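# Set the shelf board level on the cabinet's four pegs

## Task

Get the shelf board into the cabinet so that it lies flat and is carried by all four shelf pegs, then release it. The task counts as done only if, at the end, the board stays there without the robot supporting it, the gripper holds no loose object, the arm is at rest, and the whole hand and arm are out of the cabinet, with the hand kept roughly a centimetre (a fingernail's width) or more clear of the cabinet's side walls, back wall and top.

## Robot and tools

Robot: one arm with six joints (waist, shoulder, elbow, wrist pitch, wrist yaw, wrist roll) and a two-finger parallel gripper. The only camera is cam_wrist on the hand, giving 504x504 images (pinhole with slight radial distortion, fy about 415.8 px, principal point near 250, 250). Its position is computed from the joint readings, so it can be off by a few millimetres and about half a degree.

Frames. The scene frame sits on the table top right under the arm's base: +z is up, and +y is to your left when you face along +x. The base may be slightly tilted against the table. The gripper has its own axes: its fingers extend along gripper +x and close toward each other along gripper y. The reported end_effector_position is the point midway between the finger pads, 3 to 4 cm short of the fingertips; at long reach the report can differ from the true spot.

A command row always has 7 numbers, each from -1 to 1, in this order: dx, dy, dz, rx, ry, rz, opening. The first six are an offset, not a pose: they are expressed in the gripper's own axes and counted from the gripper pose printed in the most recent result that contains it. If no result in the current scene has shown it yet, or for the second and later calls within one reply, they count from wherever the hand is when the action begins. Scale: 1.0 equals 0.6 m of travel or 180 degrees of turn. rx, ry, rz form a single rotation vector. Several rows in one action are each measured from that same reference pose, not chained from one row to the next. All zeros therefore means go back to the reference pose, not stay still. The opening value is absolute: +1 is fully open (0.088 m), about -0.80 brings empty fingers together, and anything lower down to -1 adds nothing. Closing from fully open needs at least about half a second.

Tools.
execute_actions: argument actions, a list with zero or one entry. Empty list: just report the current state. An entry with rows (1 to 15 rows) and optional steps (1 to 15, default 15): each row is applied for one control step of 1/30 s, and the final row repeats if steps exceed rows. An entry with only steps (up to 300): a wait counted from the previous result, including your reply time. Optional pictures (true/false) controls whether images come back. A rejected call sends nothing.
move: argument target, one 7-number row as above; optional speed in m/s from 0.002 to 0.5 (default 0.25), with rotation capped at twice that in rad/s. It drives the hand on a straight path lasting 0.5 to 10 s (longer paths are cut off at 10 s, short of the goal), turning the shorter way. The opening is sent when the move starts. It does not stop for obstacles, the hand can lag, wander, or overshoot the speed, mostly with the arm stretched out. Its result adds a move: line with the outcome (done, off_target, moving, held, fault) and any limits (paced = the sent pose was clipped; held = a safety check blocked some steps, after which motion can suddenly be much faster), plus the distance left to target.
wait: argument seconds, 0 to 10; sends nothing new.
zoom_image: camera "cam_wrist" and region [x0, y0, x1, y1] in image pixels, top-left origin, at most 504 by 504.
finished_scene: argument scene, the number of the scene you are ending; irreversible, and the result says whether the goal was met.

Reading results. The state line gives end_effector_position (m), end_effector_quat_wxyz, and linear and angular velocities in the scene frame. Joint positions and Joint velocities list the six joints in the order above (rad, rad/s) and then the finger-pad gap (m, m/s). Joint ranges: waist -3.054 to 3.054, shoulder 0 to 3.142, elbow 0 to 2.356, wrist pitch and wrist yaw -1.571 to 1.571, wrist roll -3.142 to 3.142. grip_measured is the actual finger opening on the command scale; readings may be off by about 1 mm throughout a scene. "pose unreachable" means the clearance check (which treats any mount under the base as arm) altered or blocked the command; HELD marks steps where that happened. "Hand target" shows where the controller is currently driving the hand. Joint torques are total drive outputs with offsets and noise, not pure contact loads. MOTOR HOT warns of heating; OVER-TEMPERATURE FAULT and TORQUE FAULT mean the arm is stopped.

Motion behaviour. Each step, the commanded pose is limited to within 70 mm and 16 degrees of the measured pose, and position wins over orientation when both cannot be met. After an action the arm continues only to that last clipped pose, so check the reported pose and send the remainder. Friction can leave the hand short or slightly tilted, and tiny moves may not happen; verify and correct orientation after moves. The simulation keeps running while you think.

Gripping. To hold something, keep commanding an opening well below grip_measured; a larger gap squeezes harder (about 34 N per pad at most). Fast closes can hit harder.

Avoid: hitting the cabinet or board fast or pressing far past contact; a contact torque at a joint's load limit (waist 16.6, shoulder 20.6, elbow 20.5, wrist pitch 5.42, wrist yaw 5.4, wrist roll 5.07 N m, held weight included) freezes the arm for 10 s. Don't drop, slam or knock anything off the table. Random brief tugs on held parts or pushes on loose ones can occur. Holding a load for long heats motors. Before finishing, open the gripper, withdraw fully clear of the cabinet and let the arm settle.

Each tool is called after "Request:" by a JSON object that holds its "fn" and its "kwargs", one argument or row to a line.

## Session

Request:
{"fn": "execute_actions", "kwargs": {
  "actions": []
}}

Scene clock: 0.00 s of 4500.00 s.
end_effector_position=(+0.2036, -0.0366, +0.3662) grip_measured=+0.851 end_effector_quat_wxyz=(+0.953, -0.241, -0.053, +0.177) end_effector_velocity=(-0.000, +0.001, -0.002) end_effector_angular_velocity=(-0.012, -0.002, +0.007)
Joint positions: [ 1.174  0.844  0.604 -0.14   0.852 -0.956  0.081]
Joint velocities: [-0.002 -0.002 -0.002 -0.007 -0.007 -0.007 -0.   ]
Joint torques (N m, as the arm reports them, + toward a larger angle): no reading
Motor temperatures (°C, as the motors report them): [31 26 37 38 31 26]
Heat: hottest wrist pitch 38 °C (+0.0 °C/min).
Hand target: +0.204, -0.037, +0.366; +0.953, -0.241, -0.053, +0.177
camera_calibration (this result's frames):
cam_wrist: T_world_to_cam=[[0.284472, -0.831872, 0.476513, -0.251604], [-0.182396, -0.534934, -0.824971, 0.336383], [0.941173, 0.147767, -0.303904, 0.00454455], [0, 0, 0, 1]] pos_world=[0.128652, -0.0300312, 0.39878]

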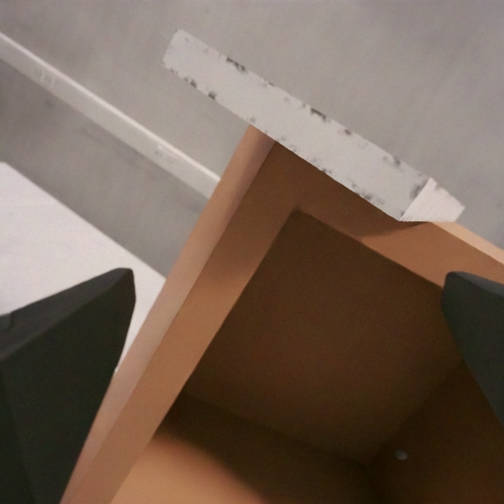

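Request:
{"fn": "move", "kwargs": {
  "target": [-0.03,0,0,0.157,0,0,1],
  "speed": 0.2
}}

Scene clock: 13.13 s of 4500.00 s.
end_effector_position=(+0.1876, -0.0401, +0.3632) grip_measured=+1.000 end_effector_quat_wxyz=(+0.983, -0.009, -0.005, +0.186) end_effector_velocity=(-0.003, +0.003, +0.000) end_effector_angular_velocity=(-0.002, -0.008, +0.028)
Joint positions: [ 1.261  0.805  0.612 -0.242  0.933 -0.413  0.088]
Joint velocities: [ 0.007 -0.007  0.002 -0.022 -0.022  0.007  0.   ]
Joint torques (N m, as the arm reports them, + toward a larger angle): [ 1.04  1.69  6.49  1.15 -0.12  0.3 ]
Motor temperatures (°C, as the motors report them): [31 26 38 39 31 26]
Heat: hottest wrist pitch 39 °C (+4.6 °C/min).
Hand target: +0.187, -0.043, +0.366; +0.983, -0.001, -0.008, +0.185
Off the commanded pose: 0.004 m, 1 deg.
After step 90, 8.50 s passed at rest.
move: done
camera_calibration (this result's frames):
cam_wrist: T_world_to_cam=[[0.336935, -0.941333, 0.0191314, -0.0965652], [-0.342093, -0.141327, -0.928978, 0.412632], [0.877181, 0.306461, -0.369641, 0.0614875], [0, 0, 0, 1]] pos_world=[0.119759, -0.0514275, 0.407902]

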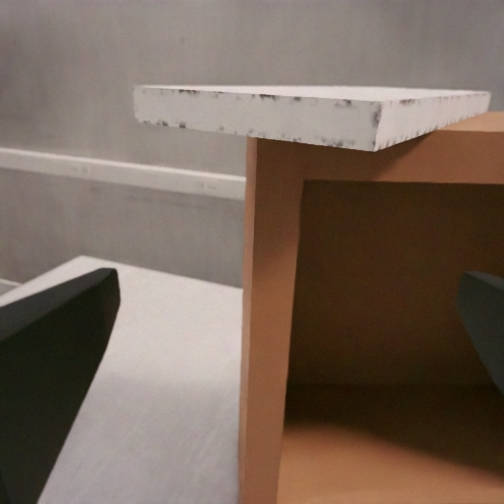

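Request:
{"fn": "move", "kwargs": {
  "target": [0.0,0,0.15,0,0.15,0,1],
  "speed": 0.2
}}

Scene clock: 32.40 s of 4500.00 s.
end_effector_position=(+0.1870, -0.0398, +0.4516) grip_measured=+1.000 end_effector_quat_wxyz=(+0.956, -0.053, +0.226, +0.179) end_effector_velocity=(+0.001, -0.006, +0.002) end_effector_angular_velocity=(+0.014, +0.005, -0.017)
Joint positions: [ 1.348  1.557  1.649 -1.486  0.988  0.429  0.088]
Joint velocities: [-0.002 -0.002  0.017 -0.022  0.007  0.022  0.   ]
Joint torques (N m, as the arm reports them, + toward a larger angle): [1.43 2.   4.74 1.15 0.14 0.35]
Motor temperatures (°C, as the motors report them): [31 26 39 40 31 26]
Heat: hottest wrist pitch 40 °C (+3.7 °C/min).
Hand target: +0.187, -0.039, +0.453; +0.956, -0.051, +0.227, +0.180
Off the commanded pose: 0.002 m, 0 deg.
After step 90, 14.60 s passed at rest.
move: done
camera_calibration (this result's frames):
cam_wrist: T_world_to_cam=[[0.340351, -0.939687, 0.0339118, -0.105088], [-0.701428, -0.277743, -0.656398, 0.433236], [0.626227, 0.199619, -0.753652, 0.310632], [0, 0, 0, 1]] pos_world=[0.145124, -0.0404292, 0.522048]

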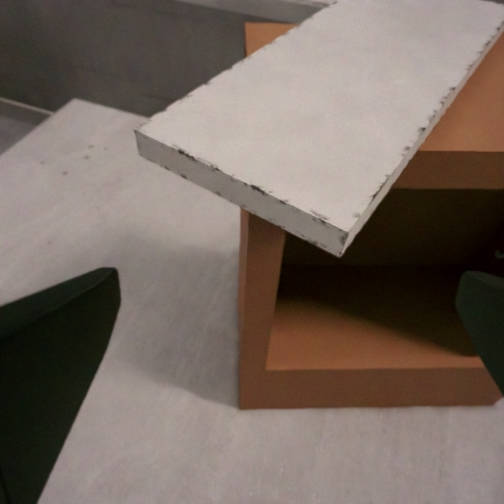

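Request:
{"fn": "move", "kwargs": {
  "target": [0.094,-0.130,-0.045,0.458,-0.014,0.215,1],
  "speed": 0.2
}}

Scene clock: 85.40 s of 4500.00 s.
end_effector_position=(+0.2515, -0.1004, +0.4066) grip_measured=+1.000 end_effector_quat_wxyz=(+0.658, +0.649, +0.266, +0.274) end_effector_velocity=(-0.000, -0.001, -0.001) end_effector_angular_velocity=(+0.012, +0.003, -0.004)
Joint positions: [ 0.591  1.009  1.15  -0.657 -0.028  0.921  0.088]
Joint velocities: [-0.007 -0.007 -0.007  0.007 -0.007  0.007  0.   ]
Joint torques (N m, as the arm reports them, + toward a larger angle): [ 1.51  0.37  3.66  1.57 -0.39  0.24]
Motor temperatures (°C, as the motors report them): [31 26 39 41 31 26]
Heat: hottest wrist pitch 41 °C (+1.0 °C/min).
Hand target: +0.251, -0.100, +0.405; +0.655, +0.652, +0.267, +0.272
Off the commanded pose: 0.003 m, 1 deg.
After step 90, 45.63 s passed at rest.
move: done
camera_calibration (this result's frames):
cam_wrist: T_world_to_cam=[[-0.00631027, -0.0282879, -0.99958, 0.416538], [-0.920808, 0.389982, -0.00522341, 0.289586], [0.389966, 0.920388, -0.0285086, 0.0854146], [0, 0, 0, 1]] pos_world=[0.235973, -0.179765, 0.420311]

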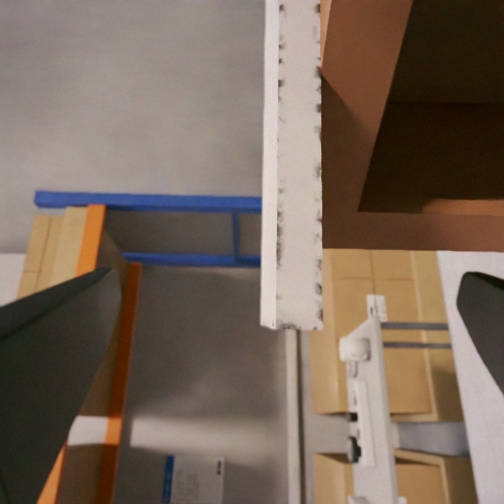

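Request:
{"fn": "move", "kwargs": {
  "target": [0.105,-0.002,0.016,0,0,0.004,1],
  "speed": 0.08
}}

Scene clock: 90.77 s of 4500.00 s.
end_effector_position=(+0.3019, -0.0649, +0.4084) grip_measured=+1.000 end_effector_quat_wxyz=(+0.654, +0.653, +0.259, +0.279) end_effector_velocity=(+0.000, +0.001, -0.001) end_effector_angular_velocity=(-0.017, -0.015, -0.006)
Joint positions: [ 0.559  1.184  1.126 -0.442 -0.065  0.911  0.088]
Joint velocities: [ 0.002 -0.002 -0.007  0.007  0.007 -0.022  0.   ]
Joint torques (N m, as the arm reports them, + toward a larger angle): [ 2.16 -0.05  4.51  1.53 -0.43 -0.29]
Motor temperatures (°C, as the motors report them): [31 26 39 41 31 26]
Heat: hottest wrist pitch 41 °C (+1.0 °C/min).
Hand target: +0.303, -0.063, +0.406; +0.656, +0.651, +0.262, +0.278
Off the commanded pose: 0.003 m, 0 deg.
After step 90, 1.20 s passed at rest.
move: done
camera_calibration (this result's frames):
cam_wrist: T_world_to_cam=[[0.00450058, -0.0118548, -0.99992, 0.417586], [-0.919688, 0.392551, -0.00879345, 0.323405], [0.392624, 0.919654, -0.00913599, 0.0243544], [0, 0, 0, 1]] pos_world=[0.28599, -0.1444, 0.420619]

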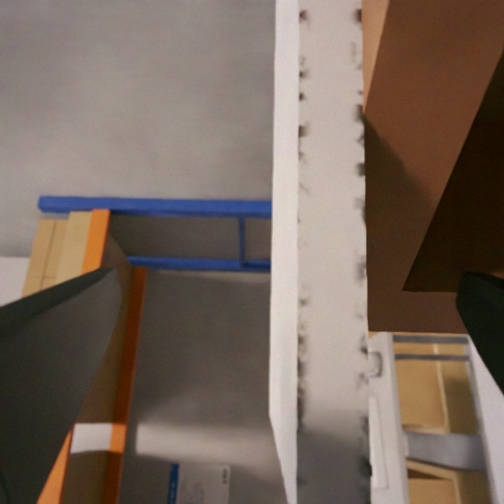

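Request:
{"fn": "move", "kwargs": {
  "target": [0.014,-0.016,0,0,0,0,1],
  "speed": 0.03
}}

Request:
{"fn": "move", "kwargs": {
  "target": [0,0,0,0,0,0,-0.9],
  "speed": 0.03
}}

Scene clock: 95.63 s of 4500.00 s.
end_effector_position=(+0.3072, -0.0615, +0.4027) grip_measured=+1.000 end_effector_quat_wxyz=(+0.653, +0.656, +0.256, +0.280) end_effector_velocity=(-0.000, -0.001, +0.001) end_effector_angular_velocity=(+0.001, -0.011, -0.001)
Joint positions: [ 0.54   1.19   1.096 -0.398 -0.083  0.906  0.088]
Joint velocities: [-0.002 -0.002 -0.002  0.007 -0.007 -0.007  0.   ]
Joint torques (N m, as the arm reports them, + toward a larger angle): [ 2.3  -0.32  4.47  1.47 -0.46 -0.31]
Motor temperatures (°C, as the motors report them): [31 26 39 42 31 26]
Heat: hottest wrist pitch 42 °C (+2.0 °C/min).
Hand target: +0.308, -0.059, +0.399; +0.654, +0.653, +0.259, +0.279
Off the commanded pose: 0.005 m, 1 deg.
After step 90, 1.10 s passed at rest.
move: done
camera_calibration (this result's frames):
cam_wrist: T_world_to_cam=[[0.00795053, -0.00342822, -0.999963, 0.411368], [-0.917923, 0.396665, -0.00865815, 0.326541], [0.396679, 0.917957, 0.0000068516, 0.0140642], [0, 0, 0, 1]] pos_world=[0.29089, -0.141027, 0.414179]

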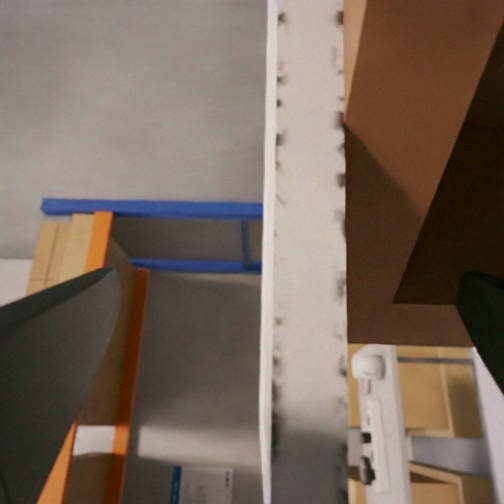

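Scene clock: 96.27 s of 4500.00 s.
end_effector_position=(+0.3075, -0.0613, +0.4008) grip_measured=-0.461 end_effector_quat_wxyz=(+0.653, +0.656, +0.259, +0.276) end_effector_velocity=(-0.006, +0.003, -0.001) end_effector_angular_velocity=(-0.005, -0.006, +0.029)
Joint positions: [ 0.539  1.19   1.096 -0.403 -0.078  0.908  0.016]
Joint velocities: [ 0.002 -0.007 -0.002 -0.022 -0.022 -0.007 -0.   ]
Joint torques (N m, as the arm reports them, + toward a larger angle): [ 2.74 -0.83  5.42  1.71 -0.58 -0.11]
Motor temperatures (°C, as the motors report them): [31 26 39 42 31 26]
Heat: hottest wrist pitch 42 °C (+2.0 °C/min).
Hand target: +0.307, -0.061, +0.403; +0.653, +0.656, +0.256, +0.280
Off the commanded pose: 0.002 m, 1 deg.
move: done
camera_calibration (this result's frames):
cam_wrist: T_world_to_cam=[[-0.00126025, -0.00717912, -0.999973, 0.412014], [-0.917454, 0.397837, -0.00169995, 0.323906], [0.397839, 0.917428, -0.00708789, 0.016254], [0, 0, 0, 1]] pos_world=[0.291222, -0.140816, 0.412668]

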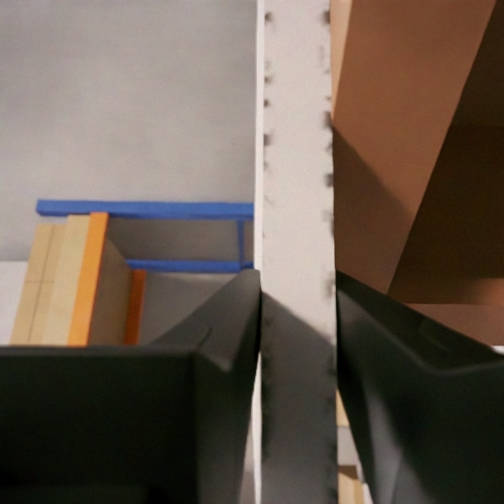

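Request:
{"fn": "move", "kwargs": {
  "target": [-0.008,0.008,0,0,-0.15,0,-0.9],
  "speed": 0.08
}}

Scene clock: 103.23 s of 4500.00 s.
end_effector_position=(+0.3056, -0.0636, +0.4018) grip_measured=-0.462 end_effector_quat_wxyz=(+0.699, +0.699, +0.104, +0.108) end_effector_velocity=(-0.000, +0.001, -0.002) end_effector_angular_velocity=(-0.011, -0.001, +0.008)
Joint positions: [0.792 1.141 0.849 0.051 0.552 0.934 0.016]
Joint velocities: [-0.002 -0.002 -0.002 -0.007 -0.007 -0.007  0.   ]
Joint torques (N m, as the arm reports them, + toward a larger angle): [ 2.71 -0.44  5.59  1.63 -0.64 -0.03]
Motor temperatures (°C, as the motors report them): [31 25 39 43 31 26]
Heat: hottest wrist pitch 43 °C (+3.0 °C/min).
Hand target: +0.304, -0.065, +0.405; +0.696, +0.702, +0.099, +0.115
Off the commanded pose: 0.004 m, 1 deg.
move: done
camera_calibration (this result's frames):
cam_wrist: T_world_to_cam=[[-0.0230197, -0.00798231, -0.999703, 0.419491], [-0.634868, 0.772575, 0.00845005, 0.256479], [0.772278, 0.634874, -0.0228522, -0.106932], [0, 0, 0, 1]] pos_world=[0.255068, -0.126913, 0.414755]

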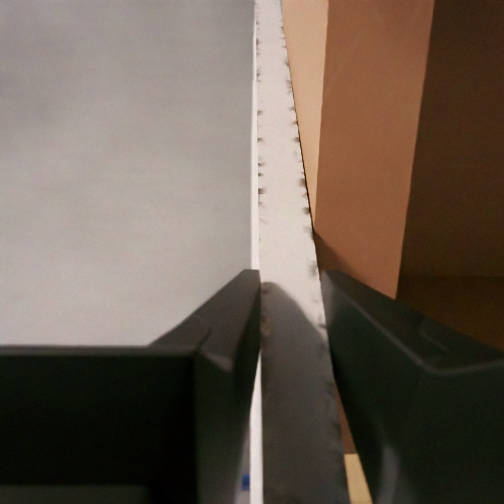

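Request:
{"fn": "move", "kwargs": {
  "target": [0,-0.006,0,0,0.16,0,-0.9],
  "speed": 0.1
}}

Request:
{"fn": "move", "kwargs": {
  "target": [0,0.035,0,0,0,0.005,-1],
  "speed": 0.03
}}

Scene clock: 112.20 s of 4500.00 s.
end_effector_position=(+0.3051, -0.0659, +0.3999) grip_measured=-0.462 end_effector_quat_wxyz=(+0.651, +0.653, +0.268, +0.277) end_effector_velocity=(-0.001, -0.000, -0.002) end_effector_angular_velocity=(-0.004, +0.004, +0.019)
Joint positions: [ 0.526  1.187  1.119 -0.45  -0.095  0.903  0.016]
Joint velocities: [-0.012  0.002  0.007 -0.022 -0.022 -0.007 -0.   ]
Joint torques (N m, as the arm reports them, + toward a larger angle): [ 2.47  0.47  5.46  0.99 -0.6  -0.13]
Motor temperatures (°C, as the motors report them): [31 25 39 43 31 26]
Heat: hottest wrist pitch 43 °C (+3.0 °C/min).
Hand target: +0.306, -0.064, +0.398; +0.651, +0.651, +0.274, +0.279
Off the commanded pose: 0.003 m, 1 deg.
move: done
camera_calibration (this result's frames):
cam_wrist: T_world_to_cam=[[-0.01105, -0.0133655, -0.99985, 0.413695], [-0.923976, 0.382416, 0.00509956, 0.321721], [0.38229, 0.923894, -0.0165751, 0.0303762], [0, 0, 0, 1]] pos_world=[0.290221, -0.145566, 0.412495]

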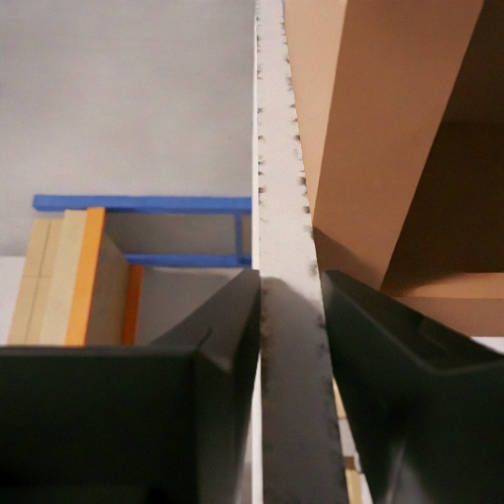

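Scene clock: 113.13 s of 4500.00 s.
end_effector_position=(+0.3070, -0.0626, +0.4081) grip_measured=-0.462 end_effector_quat_wxyz=(+0.654, +0.650, +0.276, +0.269) end_effector_velocity=(+0.001, -0.001, +0.002) end_effector_angular_velocity=(-0.004, -0.008, -0.008)
Joint positions: [ 0.561  1.221  1.169 -0.484 -0.05   0.92   0.016]
Joint velocities: [ 0.002  0.002  0.002  0.007  0.007 -0.007 -0.   ]
Joint torques (N m, as the arm reports them, + toward a larger angle): [ 3.89 -1.08  7.55  2.09 -0.78  0.24]
Motor temperatures (°C, as the motors report them): [31 25 39 43 31 26]
Heat: hottest wrist pitch 43 °C (+3.0 °C/min).
Hand target: +0.305, -0.066, +0.421; +0.649, +0.655, +0.263, +0.282
Off the commanded pose: 0.013 m, 2 deg.
move: off_target
camera_calibration (this result's frames):
cam_wrist: T_world_to_cam=[[-0.0285617, -0.0303967, -0.99913, 0.425909], [-0.923923, 0.382293, 0.0147812, 0.318253], [0.381511, 0.923541, -0.0390032, 0.0361181], [0, 0, 0, 1]] pos_world=[0.292426, -0.142076, 0.422243]

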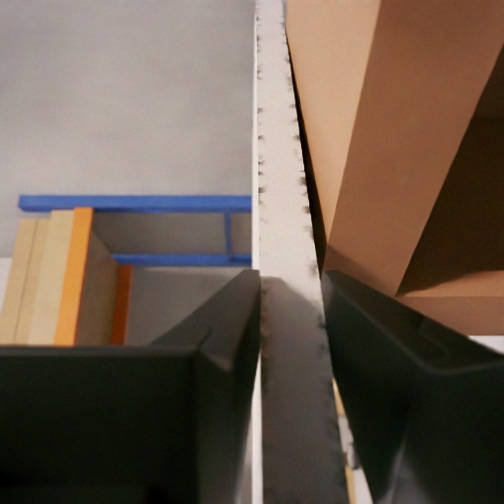

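Request:
{"fn": "move", "kwargs": {
  "target": [0,0.03,0,0,-0.30,0.005,-1],
  "speed": 0.15
}}

Scene clock: 127.00 s of 4500.00 s.
end_effector_position=(+0.3106, -0.0662, +0.4178) grip_measured=-0.462 end_effector_quat_wxyz=(+0.710, +0.699, -0.050, -0.069) end_effector_velocity=(+0.000, -0.002, -0.000) end_effector_angular_velocity=(-0.013, +0.003, -0.016)
Joint positions: [0.951 1.407 0.77  0.857 1.073 0.584 0.016]
Joint velocities: [-0.002  0.007 -0.002  0.037  0.007 -0.037  0.   ]
Joint torques (N m, as the arm reports them, + toward a larger angle): [ 3.95 -0.45  5.97  1.12 -1.21 -0.23]
Motor temperatures (°C, as the motors report them): [32 25 40 45 32 26]
Heat: hottest wrist pitch 45 °C (+5.0 °C/min).
Hand target: +0.307, -0.063, +0.426; +0.708, +0.702, -0.056, -0.051
Off the commanded pose: 0.010 m, 2 deg.
move: off_target
camera_calibration (this result's frames):
cam_wrist: T_world_to_cam=[[-0.0578381, -0.00629826, -0.998306, 0.445992], [-0.21532, 0.976523, 0.00631399, 0.145624], [0.974829, 0.21532, -0.0578364, -0.184915], [0, 0, 0, 1]] pos_world=[0.237411, -0.09958, 0.433623]

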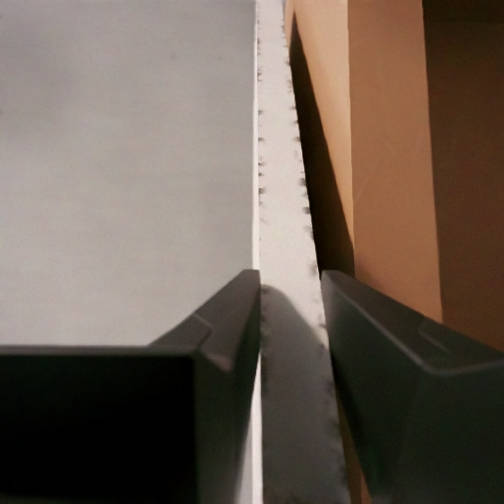

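Request:
{"fn": "move", "kwargs": {
  "target": [0,0.012,0,0,-0.17,0.01,-1],
  "speed": 0.12
}}

Scene clock: 131.23 s of 4500.00 s.
end_effector_position=(+0.3120, -0.0666, +0.4195) grip_measured=-0.461 end_effector_quat_wxyz=(+0.700, +0.687, -0.116, -0.157) end_effector_velocity=(+0.003, +0.000, +0.002) end_effector_angular_velocity=(-0.029, -0.005, +0.006)
Joint positions: [0.973 1.674 0.811 1.572 1.204 0.13  0.016]
Joint velocities: [-0.007 -0.002  0.002 -0.022 -0.022 -0.007 -0.   ]
Joint torques (N m, as the arm reports them, + toward a larger angle): [ 3.25 -1.18  6.98  0.28 -0.77 -0.2 ]
Motor temperatures (°C, as the motors report them): [33 25 41 45 32 26]
Heat: hottest wrist pitch 45 °C (+5.0 °C/min).
Hand target: +0.311, -0.067, +0.425; +0.696, +0.691, -0.121, -0.153
Off the commanded pose: 0.006 m, 18 deg; orientation clipped at the last step of the last action.
joint sent to its limit — the command would take joint 4 (wrist pitch) past its upper limit, so that joint was sent only as far as its limit.
move: off_target; limits=paced
camera_calibration (this result's frames):
cam_wrist: T_world_to_cam=[[-0.0878666, 0.00619335, -0.996113, 0.456989], [0.00336978, 0.999977, 0.00592013, 0.0797333], [0.996127, -0.0028365, -0.0878855, -0.194672], [0, 0, 0, 1]] pos_world=[0.233803, -0.083114, 0.437632]

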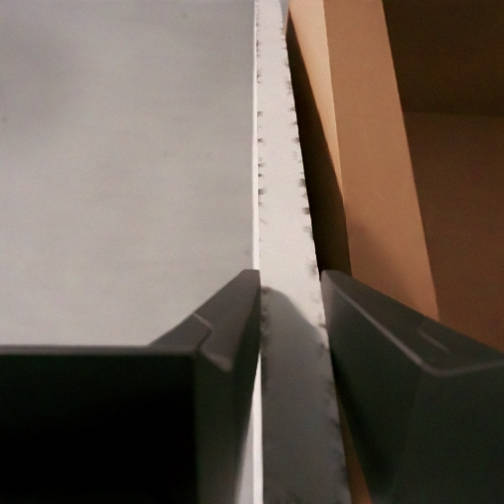

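Request:
{"fn": "move", "kwargs": {
  "target": [0.013,0.01,0.088,0,0,0.018,-1],
  "speed": 0.08
}}

Scene clock: 139.27 s of 4500.00 s.
end_effector_position=(+0.3015, -0.1187, +0.4194) grip_measured=-0.462 end_effector_quat_wxyz=(+0.706, +0.680, -0.125, -0.155) end_effector_velocity=(+0.002, +0.008, -0.004) end_effector_angular_velocity=(-0.054, +0.007, +0.031)
Joint positions: [0.924 1.444 0.751 1.36  1.148 0.165 0.016]
Joint velocities: [-0.002 -0.007 -0.022 -0.051 -0.022  0.007 -0.   ]
Joint torques (N m, as the arm reports them, + toward a larger angle): [ 3.09 -0.76  5.54  0.17 -1.59  0.21]
Motor temperatures (°C, as the motors report them): [33 25 41 43 32 26]
Heat: hottest wrist pitch 43 °C (+2.0 °C/min).
Hand target: +0.300, -0.118, +0.426; +0.704, +0.684, -0.136, -0.138
Off the commanded pose: 0.007 m, 2 deg.
move: done
camera_calibration (this result's frames):
cam_wrist: T_world_to_cam=[[-0.0759481, -0.0153718, -0.996993, 0.450574], [0.0118591, 0.999797, -0.0163184, 0.138597], [0.997041, -0.0130628, -0.0757503, -0.190877], [0, 0, 0, 1]] pos_world=[0.222888, -0.134136, 0.437022]

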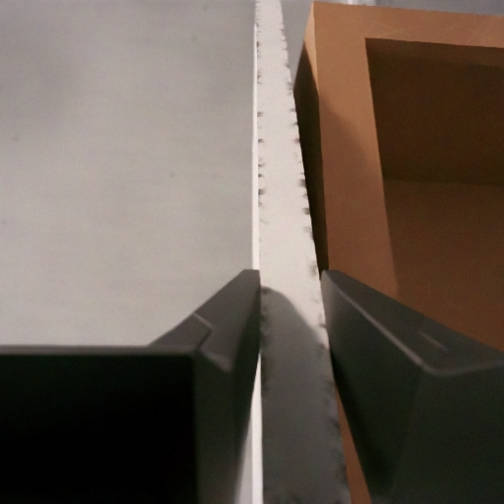

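Request:
{"fn": "move", "kwargs": {
  "target": [0,-0.028,0,0,0,0.01,-1],
  "speed": 0.03
}}

Request:
{"fn": "move", "kwargs": {
  "target": [0,0,0,0,0,0,1],
  "speed": 0.03
}}

Scene clock: 148.03 s of 4500.00 s.
end_effector_position=(+0.3003, -0.1189, +0.4051) grip_measured=-0.462 end_effector_quat_wxyz=(+0.705, +0.681, -0.136, -0.144) end_effector_velocity=(-0.001, +0.003, +0.003) end_effector_angular_velocity=(-0.016, -0.032, +0.016)
Joint positions: [0.896 1.418 0.677 1.384 1.097 0.204 0.016]
Joint velocities: [ 0.002 -0.007 -0.012 -0.007 -0.037  0.007 -0.   ]
Joint torques (N m, as the arm reports them, + toward a larger angle): [ 1.93 -0.17  4.16 -0.02 -0.79 -0.22]
Motor temperatures (°C, as the motors report them): [33 25 41 42 33 26]
Heat: hottest wrist pitch 42 °C (+1.0 °C/min).
Hand target: +0.300, -0.119, +0.403; +0.708, +0.678, -0.136, -0.144
Off the commanded pose: 0.002 m, 1 deg.
move: done
camera_calibration (this result's frames):
cam_wrist: T_world_to_cam=[[-0.0453086, -0.0177347, -0.998816, 0.427463], [0.0113136, 0.999769, -0.0182648, 0.139598], [0.998909, -0.0121277, -0.0450975, -0.203667], [0, 0, 0, 1]] pos_world=[0.221233, -0.134455, 0.420321]

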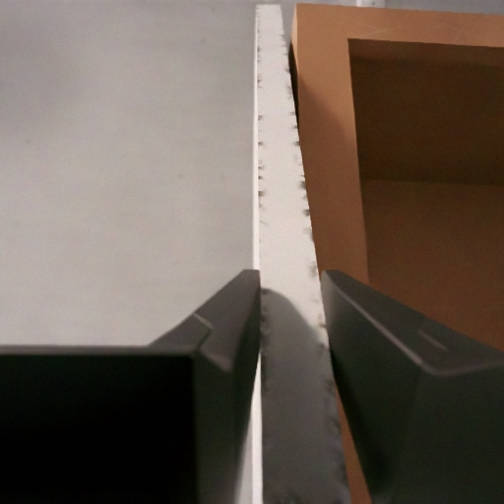

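Scene clock: 148.87 s of 4500.00 s.
end_effector_position=(+0.3003, -0.1192, +0.4047) grip_measured=+1.000 end_effector_quat_wxyz=(+0.704, +0.682, -0.135, -0.144) end_effector_velocity=(+0.000, -0.004, -0.002) end_effector_angular_velocity=(+0.005, +0.009, -0.012)
Joint positions: [0.895 1.418 0.677 1.384 1.098 0.205 0.088]
Joint velocities: [-0.007 -0.002  0.002  0.007  0.007 -0.007  0.   ]
Joint torques (N m, as the arm reports them, + toward a larger angle): [ 2.56  0.02  5.31  0.11 -0.62 -0.04]
Motor temperatures (°C, as the motors report them): [33 25 41 42 33 26]
Heat: hottest wrist pitch 42 °C (+1.0 °C/min).
Hand target: +0.300, -0.119, +0.405; +0.705, +0.682, -0.136, -0.144
Off the commanded pose: 0.000 m, 0 deg.
move: done
camera_calibration (this result's frames):
cam_wrist: T_world_to_cam=[[-0.0465909, -0.0165677, -0.998777, 0.427575], [0.0121042, 0.99978, -0.017149, 0.139144], [0.998841, -0.0128884, -0.0463801, -0.203279], [0, 0, 0, 1]] pos_world=[0.22128, -0.13465, 0.42001]

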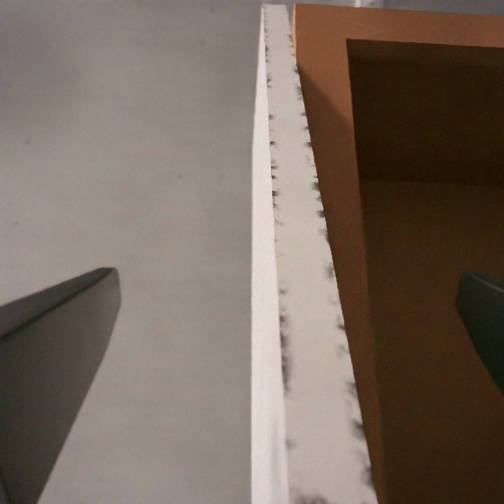

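Request:
{"fn": "move", "kwargs": {
  "target": [0,0,0,0,0.282,0,1],
  "speed": 0.25
}}

Scene clock: 162.67 s of 4500.00 s.
end_effector_position=(+0.2994, -0.1165, +0.4040) grip_measured=+1.000 end_effector_quat_wxyz=(+0.694, +0.677, +0.180, +0.165) end_effector_velocity=(-0.001, +0.000, -0.004) end_effector_angular_velocity=(-0.014, +0.008, +0.011)
Joint positions: [ 0.593  1.066  1.088 -0.391  0.228  0.908  0.088]
Joint velocities: [-0.007 -0.002  0.002 -0.022 -0.007 -0.007  0.   ]
Joint torques (N m, as the arm reports them, + toward a larger angle): [ 2.32  0.93  5.76  1.19 -0.44  0.09]
Motor temperatures (°C, as the motors report them): [32 25 40 40 33 26]
Heat: hottest elbow 40 °C (-3.0 °C/min).
Hand target: +0.301, -0.118, +0.405; +0.693, +0.679, +0.180, +0.164
Off the commanded pose: 0.003 m, 0 deg.
After step 90, 8.53 s passed at rest.
move: done
camera_calibration (this result's frames):
cam_wrist: T_world_to_cam=[[-0.0421376, -0.042777, -0.998196, 0.422262], [-0.770001, 0.638022, 0.00516259, 0.31953], [0.63665, 0.768829, -0.059823, 0.00261147], [0, 0, 0, 1]] pos_world=[0.262169, -0.187812, 0.420007]

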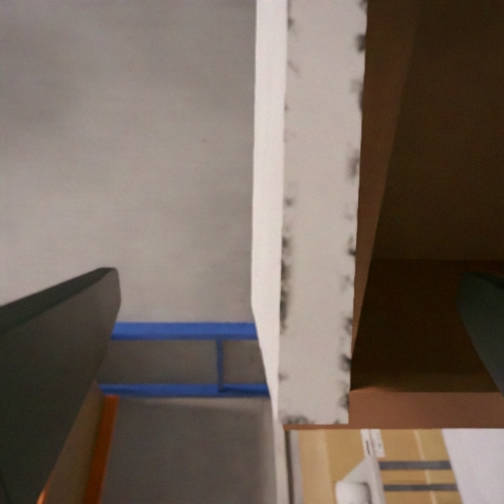

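Request:
{"fn": "move", "kwargs": {
  "target": [0.045,-0.003,0.131,0,0,0.005,1],
  "speed": 0.08
}}

Scene clock: 167.27 s of 4500.00 s.
end_effector_position=(+0.3586, -0.1721, +0.4025) grip_measured=+1.000 end_effector_quat_wxyz=(+0.691, +0.680, +0.175, +0.171) end_effector_velocity=(-0.000, -0.001, +0.001) end_effector_angular_velocity=(-0.005, -0.004, +0.005)
Joint positions: [ 0.299  1.235  1.327 -0.44  -0.059  0.809  0.088]
Joint velocities: [-0.002  0.002  0.007 -0.007 -0.007 -0.007  0.   ]
Joint torques (N m, as the arm reports them, + toward a larger angle): [ 3.01 -1.15  6.1   1.14 -0.44 -0.31]
Motor temperatures (°C, as the motors report them): [32 25 40 40 33 26]
Heat: hottest elbow 40 °C (-3.0 °C/min).
Hand target: +0.360, -0.174, +0.403; +0.693, +0.678, +0.174, +0.170
Off the commanded pose: 0.002 m, 0 deg.
After step 90, 0.20 s passed at rest.
move: done
camera_calibration (this result's frames):
cam_wrist: T_world_to_cam=[[-0.0290516, -0.0303882, -0.999116, 0.418619], [-0.77057, 0.637349, 0.00302103, 0.401514], [0.636694, 0.769976, -0.0419322, 0.000524857], [0, 0, 0, 1]] pos_world=[0.321222, -0.243587, 0.417058]

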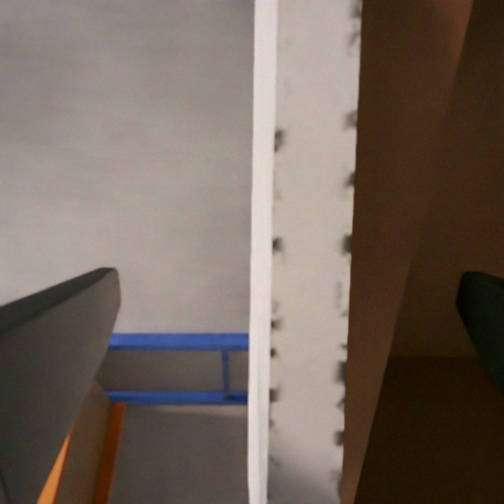

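Request:
{"fn": "move", "kwargs": {
  "target": [0.005,-0.004,0,0,0,0,-1],
  "speed": 0.02
}}

Request:
{"fn": "move", "kwargs": {
  "target": [-0.005,0.045,0,0,0,0.006,-1],
  "speed": 0.04
}}

Request:
{"fn": "move", "kwargs": {
  "target": [-0.01,0.012,0,0,-0.137,0.008,-1],
  "speed": 0.12
}}

Scene clock: 171.37 s of 4500.00 s.
end_effector_position=(+0.3596, -0.1730, +0.4030) grip_measured=-0.461 end_effector_quat_wxyz=(+0.690, +0.682, +0.172, +0.171) end_effector_velocity=(-0.002, +0.002, -0.005) end_effector_angular_velocity=(-0.010, +0.012, +0.015)
Joint positions: [ 0.296  1.235  1.326 -0.431 -0.064  0.81   0.016]
Joint velocities: [-0.007 -0.002 -0.002 -0.022 -0.007 -0.007 -0.   ]
Joint torques (N m, as the arm reports them, + toward a larger angle): [ 2.79 -0.93  4.02  1.56 -0.47 -0.15]
Motor temperatures (°C, as the motors report them): [32 25 40 40 33 26]
Heat: hottest elbow 40 °C (-3.0 °C/min).
Hand target: +0.361, -0.171, +0.400; +0.691, +0.680, +0.175, +0.171
Off the commanded pose: 0.004 m, 0 deg.
After step 90, 0.40 s passed at rest.
move: done
camera_calibration (this result's frames):
cam_wrist: T_world_to_cam=[[-0.0243393, -0.0260492, -0.999364, 0.418303], [-0.768375, 0.639997, 0.00203158, 0.402917], [0.639537, 0.767936, -0.0355927, -0.00328028], [0, 0, 0, 1]] pos_world=[0.321871, -0.24445, 0.417102]

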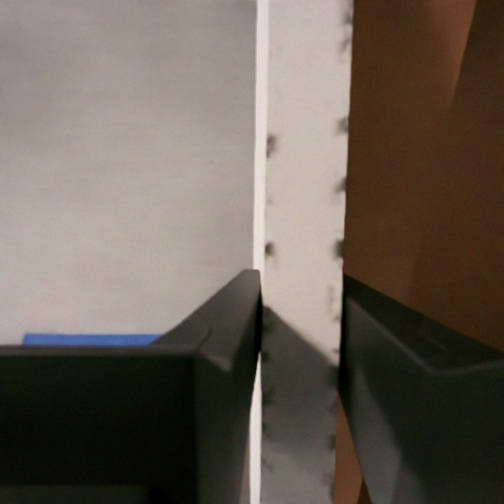

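Scene clock: 172.40 s of 4500.00 s.
end_effector_position=(+0.3598, -0.1719, +0.4172) grip_measured=-0.461 end_effector_quat_wxyz=(+0.691, +0.681, +0.179, +0.164) end_effector_velocity=(-0.001, +0.009, -0.009) end_effector_angular_velocity=(-0.021, +0.028, +0.038)
Joint positions: [ 0.349  1.268  1.399 -0.487  0.001  0.83   0.016]
Joint velocities: [-0.002  0.007 -0.007 -0.037 -0.007 -0.007  0.   ]
Joint torques (N m, as the arm reports them, + toward a larger angle): [ 4.52 -1.66  7.22  1.89 -0.81  0.15]
Motor temperatures (°C, as the motors report them): [32 25 40 40 33 26]
Heat: hottest elbow 40 °C (-3.0 °C/min).
Hand target: +0.357, -0.174, +0.430; +0.689, +0.683, +0.165, +0.178
Off the commanded pose: 0.013 m, 2 deg.
move: off_target
camera_calibration (this result's frames):
cam_wrist: T_world_to_cam=[[-0.0441743, -0.033896, -0.998449, 0.437965], [-0.76763, 0.640777, 0.0122086, 0.397966], [0.639369, 0.766978, -0.0543255, 0.00396508], [0, 0, 0, 1]] pos_world=[0.322302, -0.243203, 0.432642]

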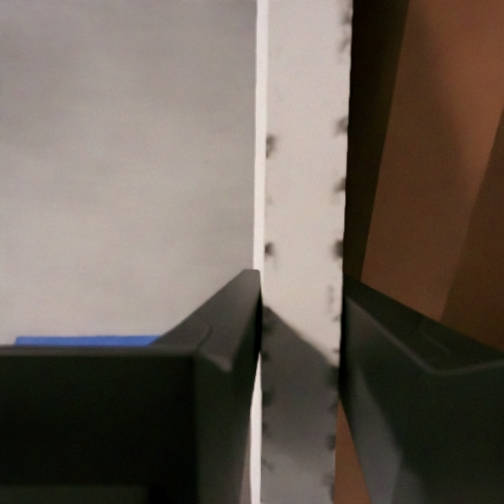

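Scene clock: 174.53 s of 4500.00 s.
end_effector_position=(+0.3585, -0.1747, +0.4155) grip_measured=-0.461 end_effector_quat_wxyz=(+0.713, +0.700, +0.029, +0.008) end_effector_velocity=(-0.000, -0.000, -0.006) end_effector_angular_velocity=(-0.015, +0.024, -0.010)
Joint positions: [0.539 1.195 1.096 0.036 0.515 0.798 0.016]
Joint velocities: [-0.002 -0.002 -0.007 -0.007  0.022 -0.007 -0.   ]
Joint torques (N m, as the arm reports them, + toward a larger angle): [ 4.05 -1.43  5.47  1.85 -0.83 -0.43]
Motor temperatures (°C, as the motors report them): [33 25 40 41 33 26]
Heat: hottest wrist pitch 41 °C (-2.0 °C/min).
Hand target: +0.355, -0.175, +0.424; +0.712, +0.701, +0.019, +0.023
Off the commanded pose: 0.010 m, 2 deg.
move: off_target
camera_calibration (this result's frames):
cam_wrist: T_world_to_cam=[[-0.0584832, -0.0195584, -0.998097, 0.44354], [-0.424655, 0.905327, 0.00714201, 0.324172], [0.903464, 0.424265, -0.061252, -0.14482], [0, 0, 0, 1]] pos_world=[0.294441, -0.223364, 0.43151]

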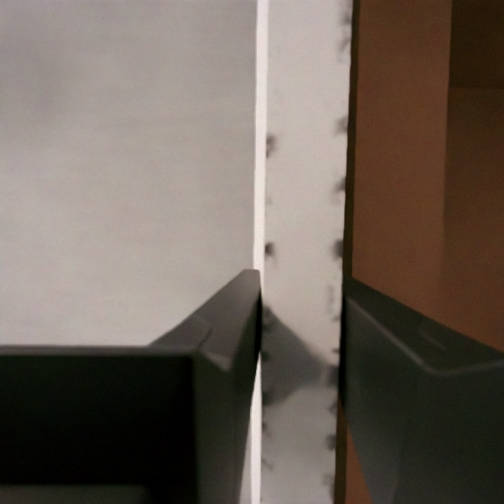

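Request:
{"fn": "move", "kwargs": {
  "target": [-0.192,0.013,-0.048,0,0,0.008,-1],
  "speed": 0.1
}}

Request:
{"fn": "move", "kwargs": {
  "target": [0,-0.25,0,0,0,0.008,-1],
  "speed": 0.1
}}

Scene clock: 181.80 s of 4500.00 s.
end_effector_position=(+0.2456, -0.1516, +0.4225) grip_measured=-0.461 end_effector_quat_wxyz=(+0.718, +0.696, +0.024, +0.005) end_effector_velocity=(-0.001, +0.007, -0.003) end_effector_angular_velocity=(-0.034, +0.008, +0.016)
Joint positions: [ 0.999  0.919  0.915 -0.077  0.982  0.82   0.016]
Joint velocities: [ 0.012  0.002 -0.007 -0.022  0.007 -0.007 -0.   ]
Joint torques (N m, as the arm reports them, + toward a larger angle): [ 2.51  1.82  4.3   1.21 -0.75  0.09]
Motor temperatures (°C, as the motors report them): [33 25 40 42 33 26]
Heat: hottest wrist pitch 42 °C (-3.0 °C/min).
Hand target: +0.242, -0.151, +0.427; +0.713, +0.701, +0.020, +0.017
Off the commanded pose: 0.005 m, 2 deg.
move: done
camera_calibration (this result's frames):
cam_wrist: T_world_to_cam=[[-0.0560812, -0.0321702, -0.997908, 0.441847], [-0.413929, 0.910289, -0.00608326, 0.258918], [0.90858, 0.412722, -0.0643663, -0.0538747], [0, 0, 0, 1]] pos_world=[0.180902, -0.19924, 0.43903]

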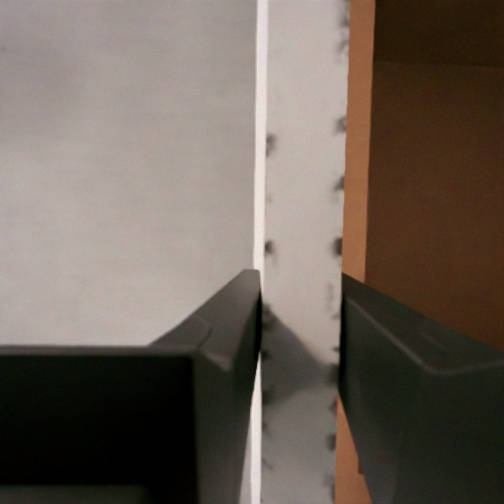

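Scene clock: 183.70 s of 4500.00 s.
end_effector_position=(+0.2424, -0.1542, +0.2661) grip_measured=-0.461 end_effector_quat_wxyz=(+0.718, +0.696, +0.026, +0.002) end_effector_velocity=(-0.001, -0.001, -0.001) end_effector_angular_velocity=(-0.019, -0.009, +0.006)
Joint positions: [0.351 0.443 0.386 0.004 0.341 0.77  0.016]
Joint velocities: [-0.027 -0.012 -0.002 -0.007 -0.037 -0.022 -0.   ]
Joint torques (N m, as the arm reports them, + toward a larger angle): [ 1.01 -0.45  5.69  1.89 -0.97 -0.38]
Motor temperatures (°C, as the motors report them): [33 25 40 42 33 26]
Heat: hottest wrist pitch 42 °C (-3.0 °C/min).
Hand target: +0.241, -0.156, +0.273; +0.718, +0.696, +0.015, +0.014
Off the commanded pose: 0.007 m, 2 deg.
move: done
camera_calibration (this result's frames):
cam_wrist: T_world_to_cam=[[-0.0637033, -0.0326289, -0.997435, 0.287141], [-0.412966, 0.91074, -0.00341789, 0.258178], [0.908516, 0.411689, -0.0714918, -0.0582395], [0, 0, 0, 1]] pos_world=[0.177822, -0.201788, 0.283123]

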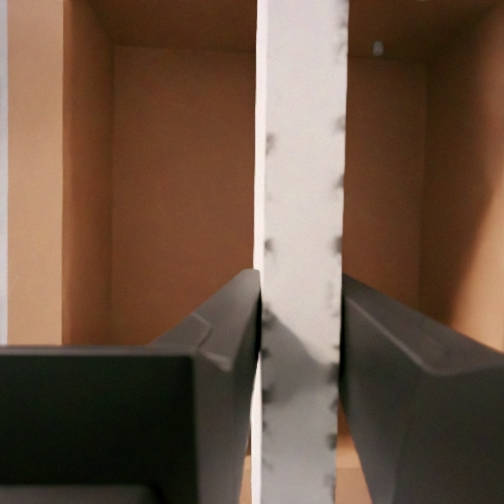

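Request:
{"fn": "move", "kwargs": {
  "target": [0.0,0.195,0,0,0,0.010,-1],
  "speed": 0.1
}}

Request:
{"fn": "move", "kwargs": {
  "target": [0.055,0.008,-0.02,0,0,0.006,-1],
  "speed": 0.015
}}

Scene clock: 197.43 s of 4500.00 s.
end_effector_position=(+0.2478, -0.1502, +0.3741) grip_measured=-0.461 end_effector_quat_wxyz=(+0.723, +0.690, +0.021, +0.000) end_effector_velocity=(+0.001, +0.003, -0.001) end_effector_angular_velocity=(-0.021, +0.011, +0.004)
Joint positions: [ 0.868  0.782  0.724 -0.003  0.861  0.783  0.016]
Joint velocities: [ 0.002  0.012  0.002 -0.007  0.007 -0.007 -0.   ]
Joint torques (N m, as the arm reports them, + toward a larger angle): [ 1.93  2.92  6.38  1.47 -0.86  0.11]
Motor temperatures (°C, as the motors report them): [32 25 40 44 33 26]
Heat: hottest wrist pitch 44 °C (+1.0 °C/min).
Hand target: +0.247, -0.151, +0.383; +0.717, +0.696, +0.015, +0.013
Off the commanded pose: 0.009 m, 2 deg.
move: off_target
camera_calibration (this result's frames):
cam_wrist: T_world_to_cam=[[-0.0588599, -0.0479887, -0.997112, 0.391711], [-0.40505, 0.914074, -0.020082, 0.261887], [0.912398, 0.402698, -0.0732401, -0.0587336], [0, 0, 0, 1]] pos_world=[0.182722, -0.196934, 0.391537]

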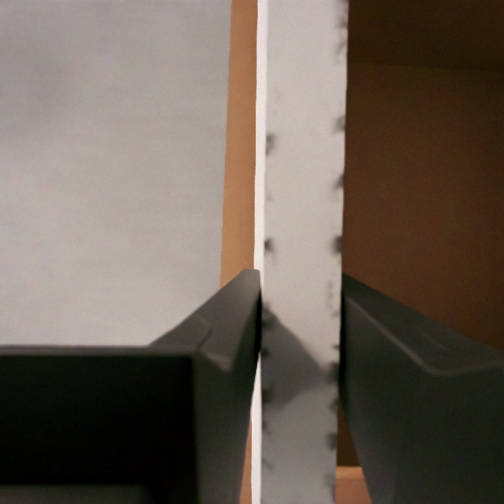

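Scene clock: 200.03 s of 4500.00 s.
end_effector_position=(+0.2714, -0.1527, +0.3751) grip_measured=-0.461 end_effector_quat_wxyz=(+0.714, +0.700, +0.002, -0.012) end_effector_velocity=(+0.001, +0.001, +0.000) end_effector_angular_velocity=(-0.006, -0.005, +0.002)
Joint positions: [0.771 0.859 0.717 0.14  0.788 0.766 0.016]
Joint velocities: [-0.002  0.002 -0.002  0.007 -0.007 -0.007 -0.   ]
Joint torques (N m, as the arm reports them, + toward a larger angle): [ 0.96  7.03  4.86  1.44 -1.79 -0.13]
Motor temperatures (°C, as the motors report them): [32 25 40 44 33 26]
Heat: hottest wrist pitch 44 °C (+1.0 °C/min).
Hand target: +0.279, -0.137, +0.376; +0.723, +0.690, +0.015, +0.007
Off the commanded pose: 0.018 m, 3 deg.
move: off_target
camera_calibration (this result's frames):
cam_wrist: T_world_to_cam=[[-0.0507327, -0.0188928, -0.998534, 0.396745], [-0.364005, 0.931396, 0.00087155, 0.257401], [0.930014, 0.363516, -0.0541293, -0.0971443], [0, 0, 0, 1]] pos_world=[0.204169, -0.196933, 0.39068]

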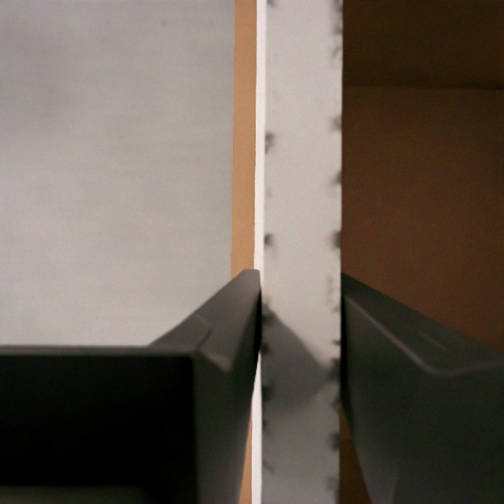

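Request:
{"fn": "move", "kwargs": {
  "target": [-0.034,0.006,-0.012,0,0,0.004,-1],
  "speed": 0.05
}}

Request:
{"fn": "move", "kwargs": {
  "target": [0,-0.17,0,-0.154,0,0.072,-1],
  "speed": 0.1
}}

Scene clock: 206.70 s of 4500.00 s.
end_effector_position=(+0.2539, -0.1455, +0.3738) grip_measured=-0.461 end_effector_quat_wxyz=(+0.715, +0.698, +0.003, -0.021) end_effector_velocity=(-0.001, +0.005, -0.004) end_effector_angular_velocity=(-0.028, +0.012, +0.013)
Joint positions: [0.877 0.824 0.684 0.135 0.912 0.764 0.016]
Joint velocities: [ 0.007 -0.002 -0.007 -0.022  0.007 -0.007 -0.   ]
Joint torques (N m, as the arm reports them, + toward a larger angle): [ 2.21  1.13  4.96  1.4  -0.86 -0.41]
Motor temperatures (°C, as the motors report them): [32 26 40 44 34 26]
Heat: hottest wrist pitch 44 °C (+2.0 °C/min).
Hand target: +0.251, -0.145, +0.379; +0.714, +0.700, -0.002, -0.008
Off the commanded pose: 0.006 m, 2 deg.
move: done
camera_calibration (this result's frames):
cam_wrist: T_world_to_cam=[[-0.0644509, -0.0224445, -0.997668, 0.397309], [-0.353459, 0.935448, 0.00178923, 0.241892], [0.933227, 0.35275, -0.0682237, -0.0806766], [0, 0, 0, 1]] pos_world=[0.186395, -0.188902, 0.390446]

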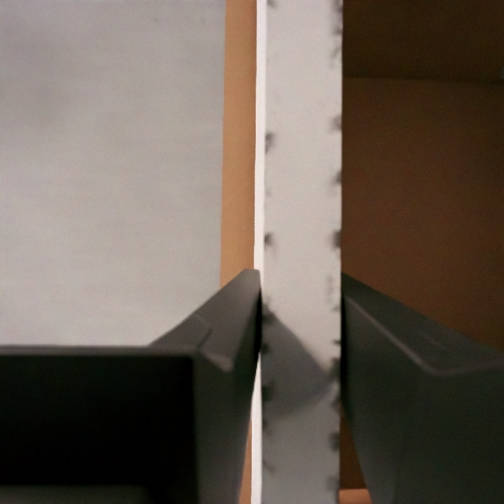

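Scene clock: 209.70 s of 4500.00 s.
end_effector_position=(+0.2519, -0.1454, +0.2644) grip_measured=-0.461 end_effector_quat_wxyz=(+0.860, +0.505, -0.054, +0.052) end_effector_velocity=(-0.001, -0.002, +0.001) end_effector_angular_velocity=(-0.008, -0.019, +0.000)
Joint positions: [0.19  0.469 0.244 0.307 0.055 0.266 0.016]
Joint velocities: [-0.022 -0.007 -0.002  0.007 -0.037 -0.007 -0.   ]
Joint torques (N m, as the arm reports them, + toward a larger angle): [ 1.02 -1.2   5.84  1.99 -1.08 -0.39]
Motor temperatures (°C, as the motors report them): [31 26 40 44 34 26]
Heat: hottest wrist pitch 44 °C (+2.0 °C/min).
Hand target: +0.250, -0.148, +0.272; +0.860, +0.502, -0.070, +0.060
Off the commanded pose: 0.008 m, 2 deg.
move: done
camera_calibration (this result's frames):
cam_wrist: T_world_to_cam=[[0.114532, -0.484051, -0.867512, 0.141484], [-0.336577, 0.802702, -0.492326, 0.348365], [0.934665, 0.348372, -0.0709853, -0.086518], [0, 0, 0, 1]] pos_world=[0.181913, -0.181008, 0.288107]

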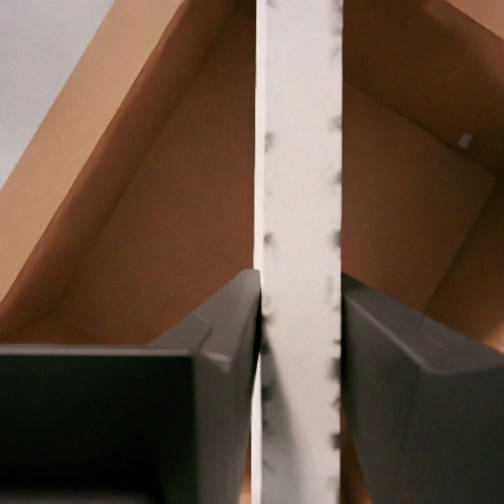

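Request:
{"fn": "move", "kwargs": {
  "target": [0.035,0.018,-0.002,0,-0.004,0.010,-0.9],
  "speed": 0.012
}}

Scene clock: 221.00 s of 4500.00 s.
end_effector_position=(+0.2709, -0.1400, +0.2651) grip_measured=-0.461 end_effector_quat_wxyz=(+0.859, +0.507, -0.055, +0.044) end_effector_velocity=(+0.002, +0.003, -0.005) end_effector_angular_velocity=(-0.011, +0.022, +0.007)
Joint positions: [0.214 0.633 0.242 0.479 0.094 0.266 0.016]
Joint velocities: [-0.002  0.012 -0.002 -0.007  0.007 -0.007 -0.   ]
Joint torques (N m, as the arm reports them, + toward a larger angle): [ 2.6   0.24  7.52  1.41 -1.18 -0.18]
Motor temperatures (°C, as the motors report them): [31 26 40 45 34 26]
Heat: hottest wrist pitch 45 °C (+5.1 °C/min).
Hand target: +0.271, -0.139, +0.276; +0.858, +0.505, -0.068, +0.062
Off the commanded pose: 0.011 m, 3 deg.
move: off_target
camera_calibration (this result's frames):
cam_wrist: T_world_to_cam=[[0.102309, -0.482414, -0.869948, 0.146745], [-0.328037, 0.809256, -0.487337, 0.34804], [0.939109, 0.335233, -0.0754556, -0.10803], [0, 0, 0, 1]] pos_world=[0.200608, -0.174646, 0.289122]

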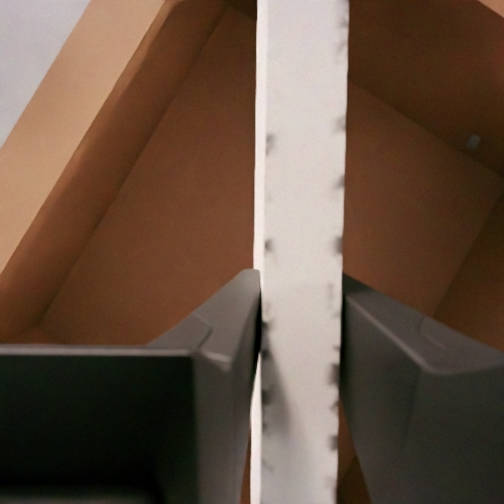

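Request:
{"fn": "move", "kwargs": {
  "target": [0.041,0.017,-0.006,0,0.002,0.018,-0.9],
  "speed": 0.012
}}

Scene clock: 231.83 s of 4500.00 s.
end_effector_position=(+0.2930, -0.1309, +0.2648) grip_measured=-0.461 end_effector_quat_wxyz=(+0.860, +0.505, -0.054, +0.056) end_effector_velocity=(+0.001, +0.001, +0.002) end_effector_angular_velocity=(-0.022, -0.010, +0.002)
Joint positions: [0.203 0.817 0.26  0.636 0.061 0.266 0.016]
Joint velocities: [ 0.002  0.007  0.002  0.007 -0.007 -0.022 -0.   ]
Joint torques (N m, as the arm reports them, + toward a larger angle): [ 2.23 -0.36  7.77  1.43 -1.28 -0.06]
Motor temperatures (°C, as the motors report them): [31 26 41 45 35 26]
Heat: hottest wrist pitch 45 °C (+5.0 °C/min).
Hand target: +0.294, -0.132, +0.275; +0.858, +0.505, -0.067, +0.070
Off the commanded pose: 0.011 m, 2 deg.
move: off_target
camera_calibration (this result's frames):
cam_wrist: T_world_to_cam=[[0.119887, -0.483993, -0.866821, 0.142378], [-0.340712, 0.800033, -0.493824, 0.351964], [0.932493, 0.354539, -0.0689886, -0.129076], [0, 0, 0, 1]] pos_world=[0.223211, -0.16691, 0.288319]

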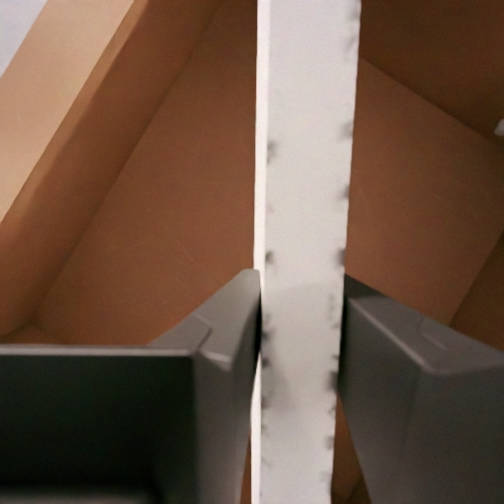

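Request:
{"fn": "move", "kwargs": {
  "target": [0.040,0.020,-0.011,0,0.000,0.014,-0.9],
  "speed": 0.012
}}

Scene clock: 236.63 s of 4500.00 s.
end_effector_position=(+0.3138, -0.1187, +0.2626) grip_measured=-0.461 end_effector_quat_wxyz=(+0.860, +0.505, -0.049, +0.059) end_effector_velocity=(+0.001, +0.002, -0.005) end_effector_angular_velocity=(-0.010, +0.018, +0.004)
Joint positions: [0.217 0.996 0.279 0.785 0.072 0.266 0.016]
Joint velocities: [-0.002  0.007 -0.002 -0.007  0.007 -0.007 -0.   ]
Joint torques (N m, as the arm reports them, + toward a larger angle): [ 3.28 -0.9   7.71  1.6  -1.09 -0.18]
Motor temperatures (°C, as the motors report them): [31 25 41 45 35 26]
Heat: hottest wrist pitch 45 °C (+4.0 °C/min).
Hand target: +0.315, -0.119, +0.275; +0.858, +0.504, -0.065, +0.074
Off the commanded pose: 0.013 m, 3 deg.
move: off_target
camera_calibration (this result's frames):
cam_wrist: T_world_to_cam=[[0.120437, -0.483982, -0.86675, 0.143661], [-0.350809, 0.796023, -0.493235, 0.350751], [0.92867, 0.363468, -0.0739142, -0.149417], [0, 0, 0, 1]] pos_world=[0.244504, -0.155368, 0.286477]

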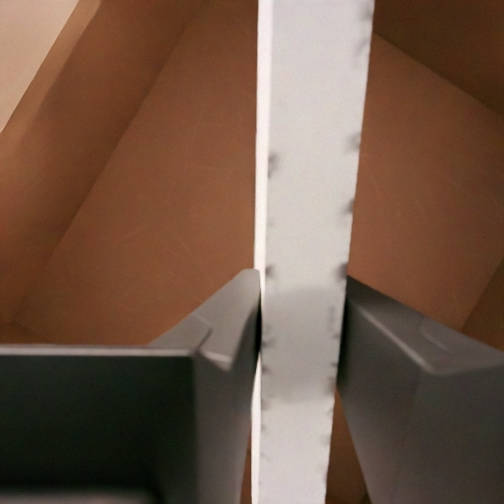

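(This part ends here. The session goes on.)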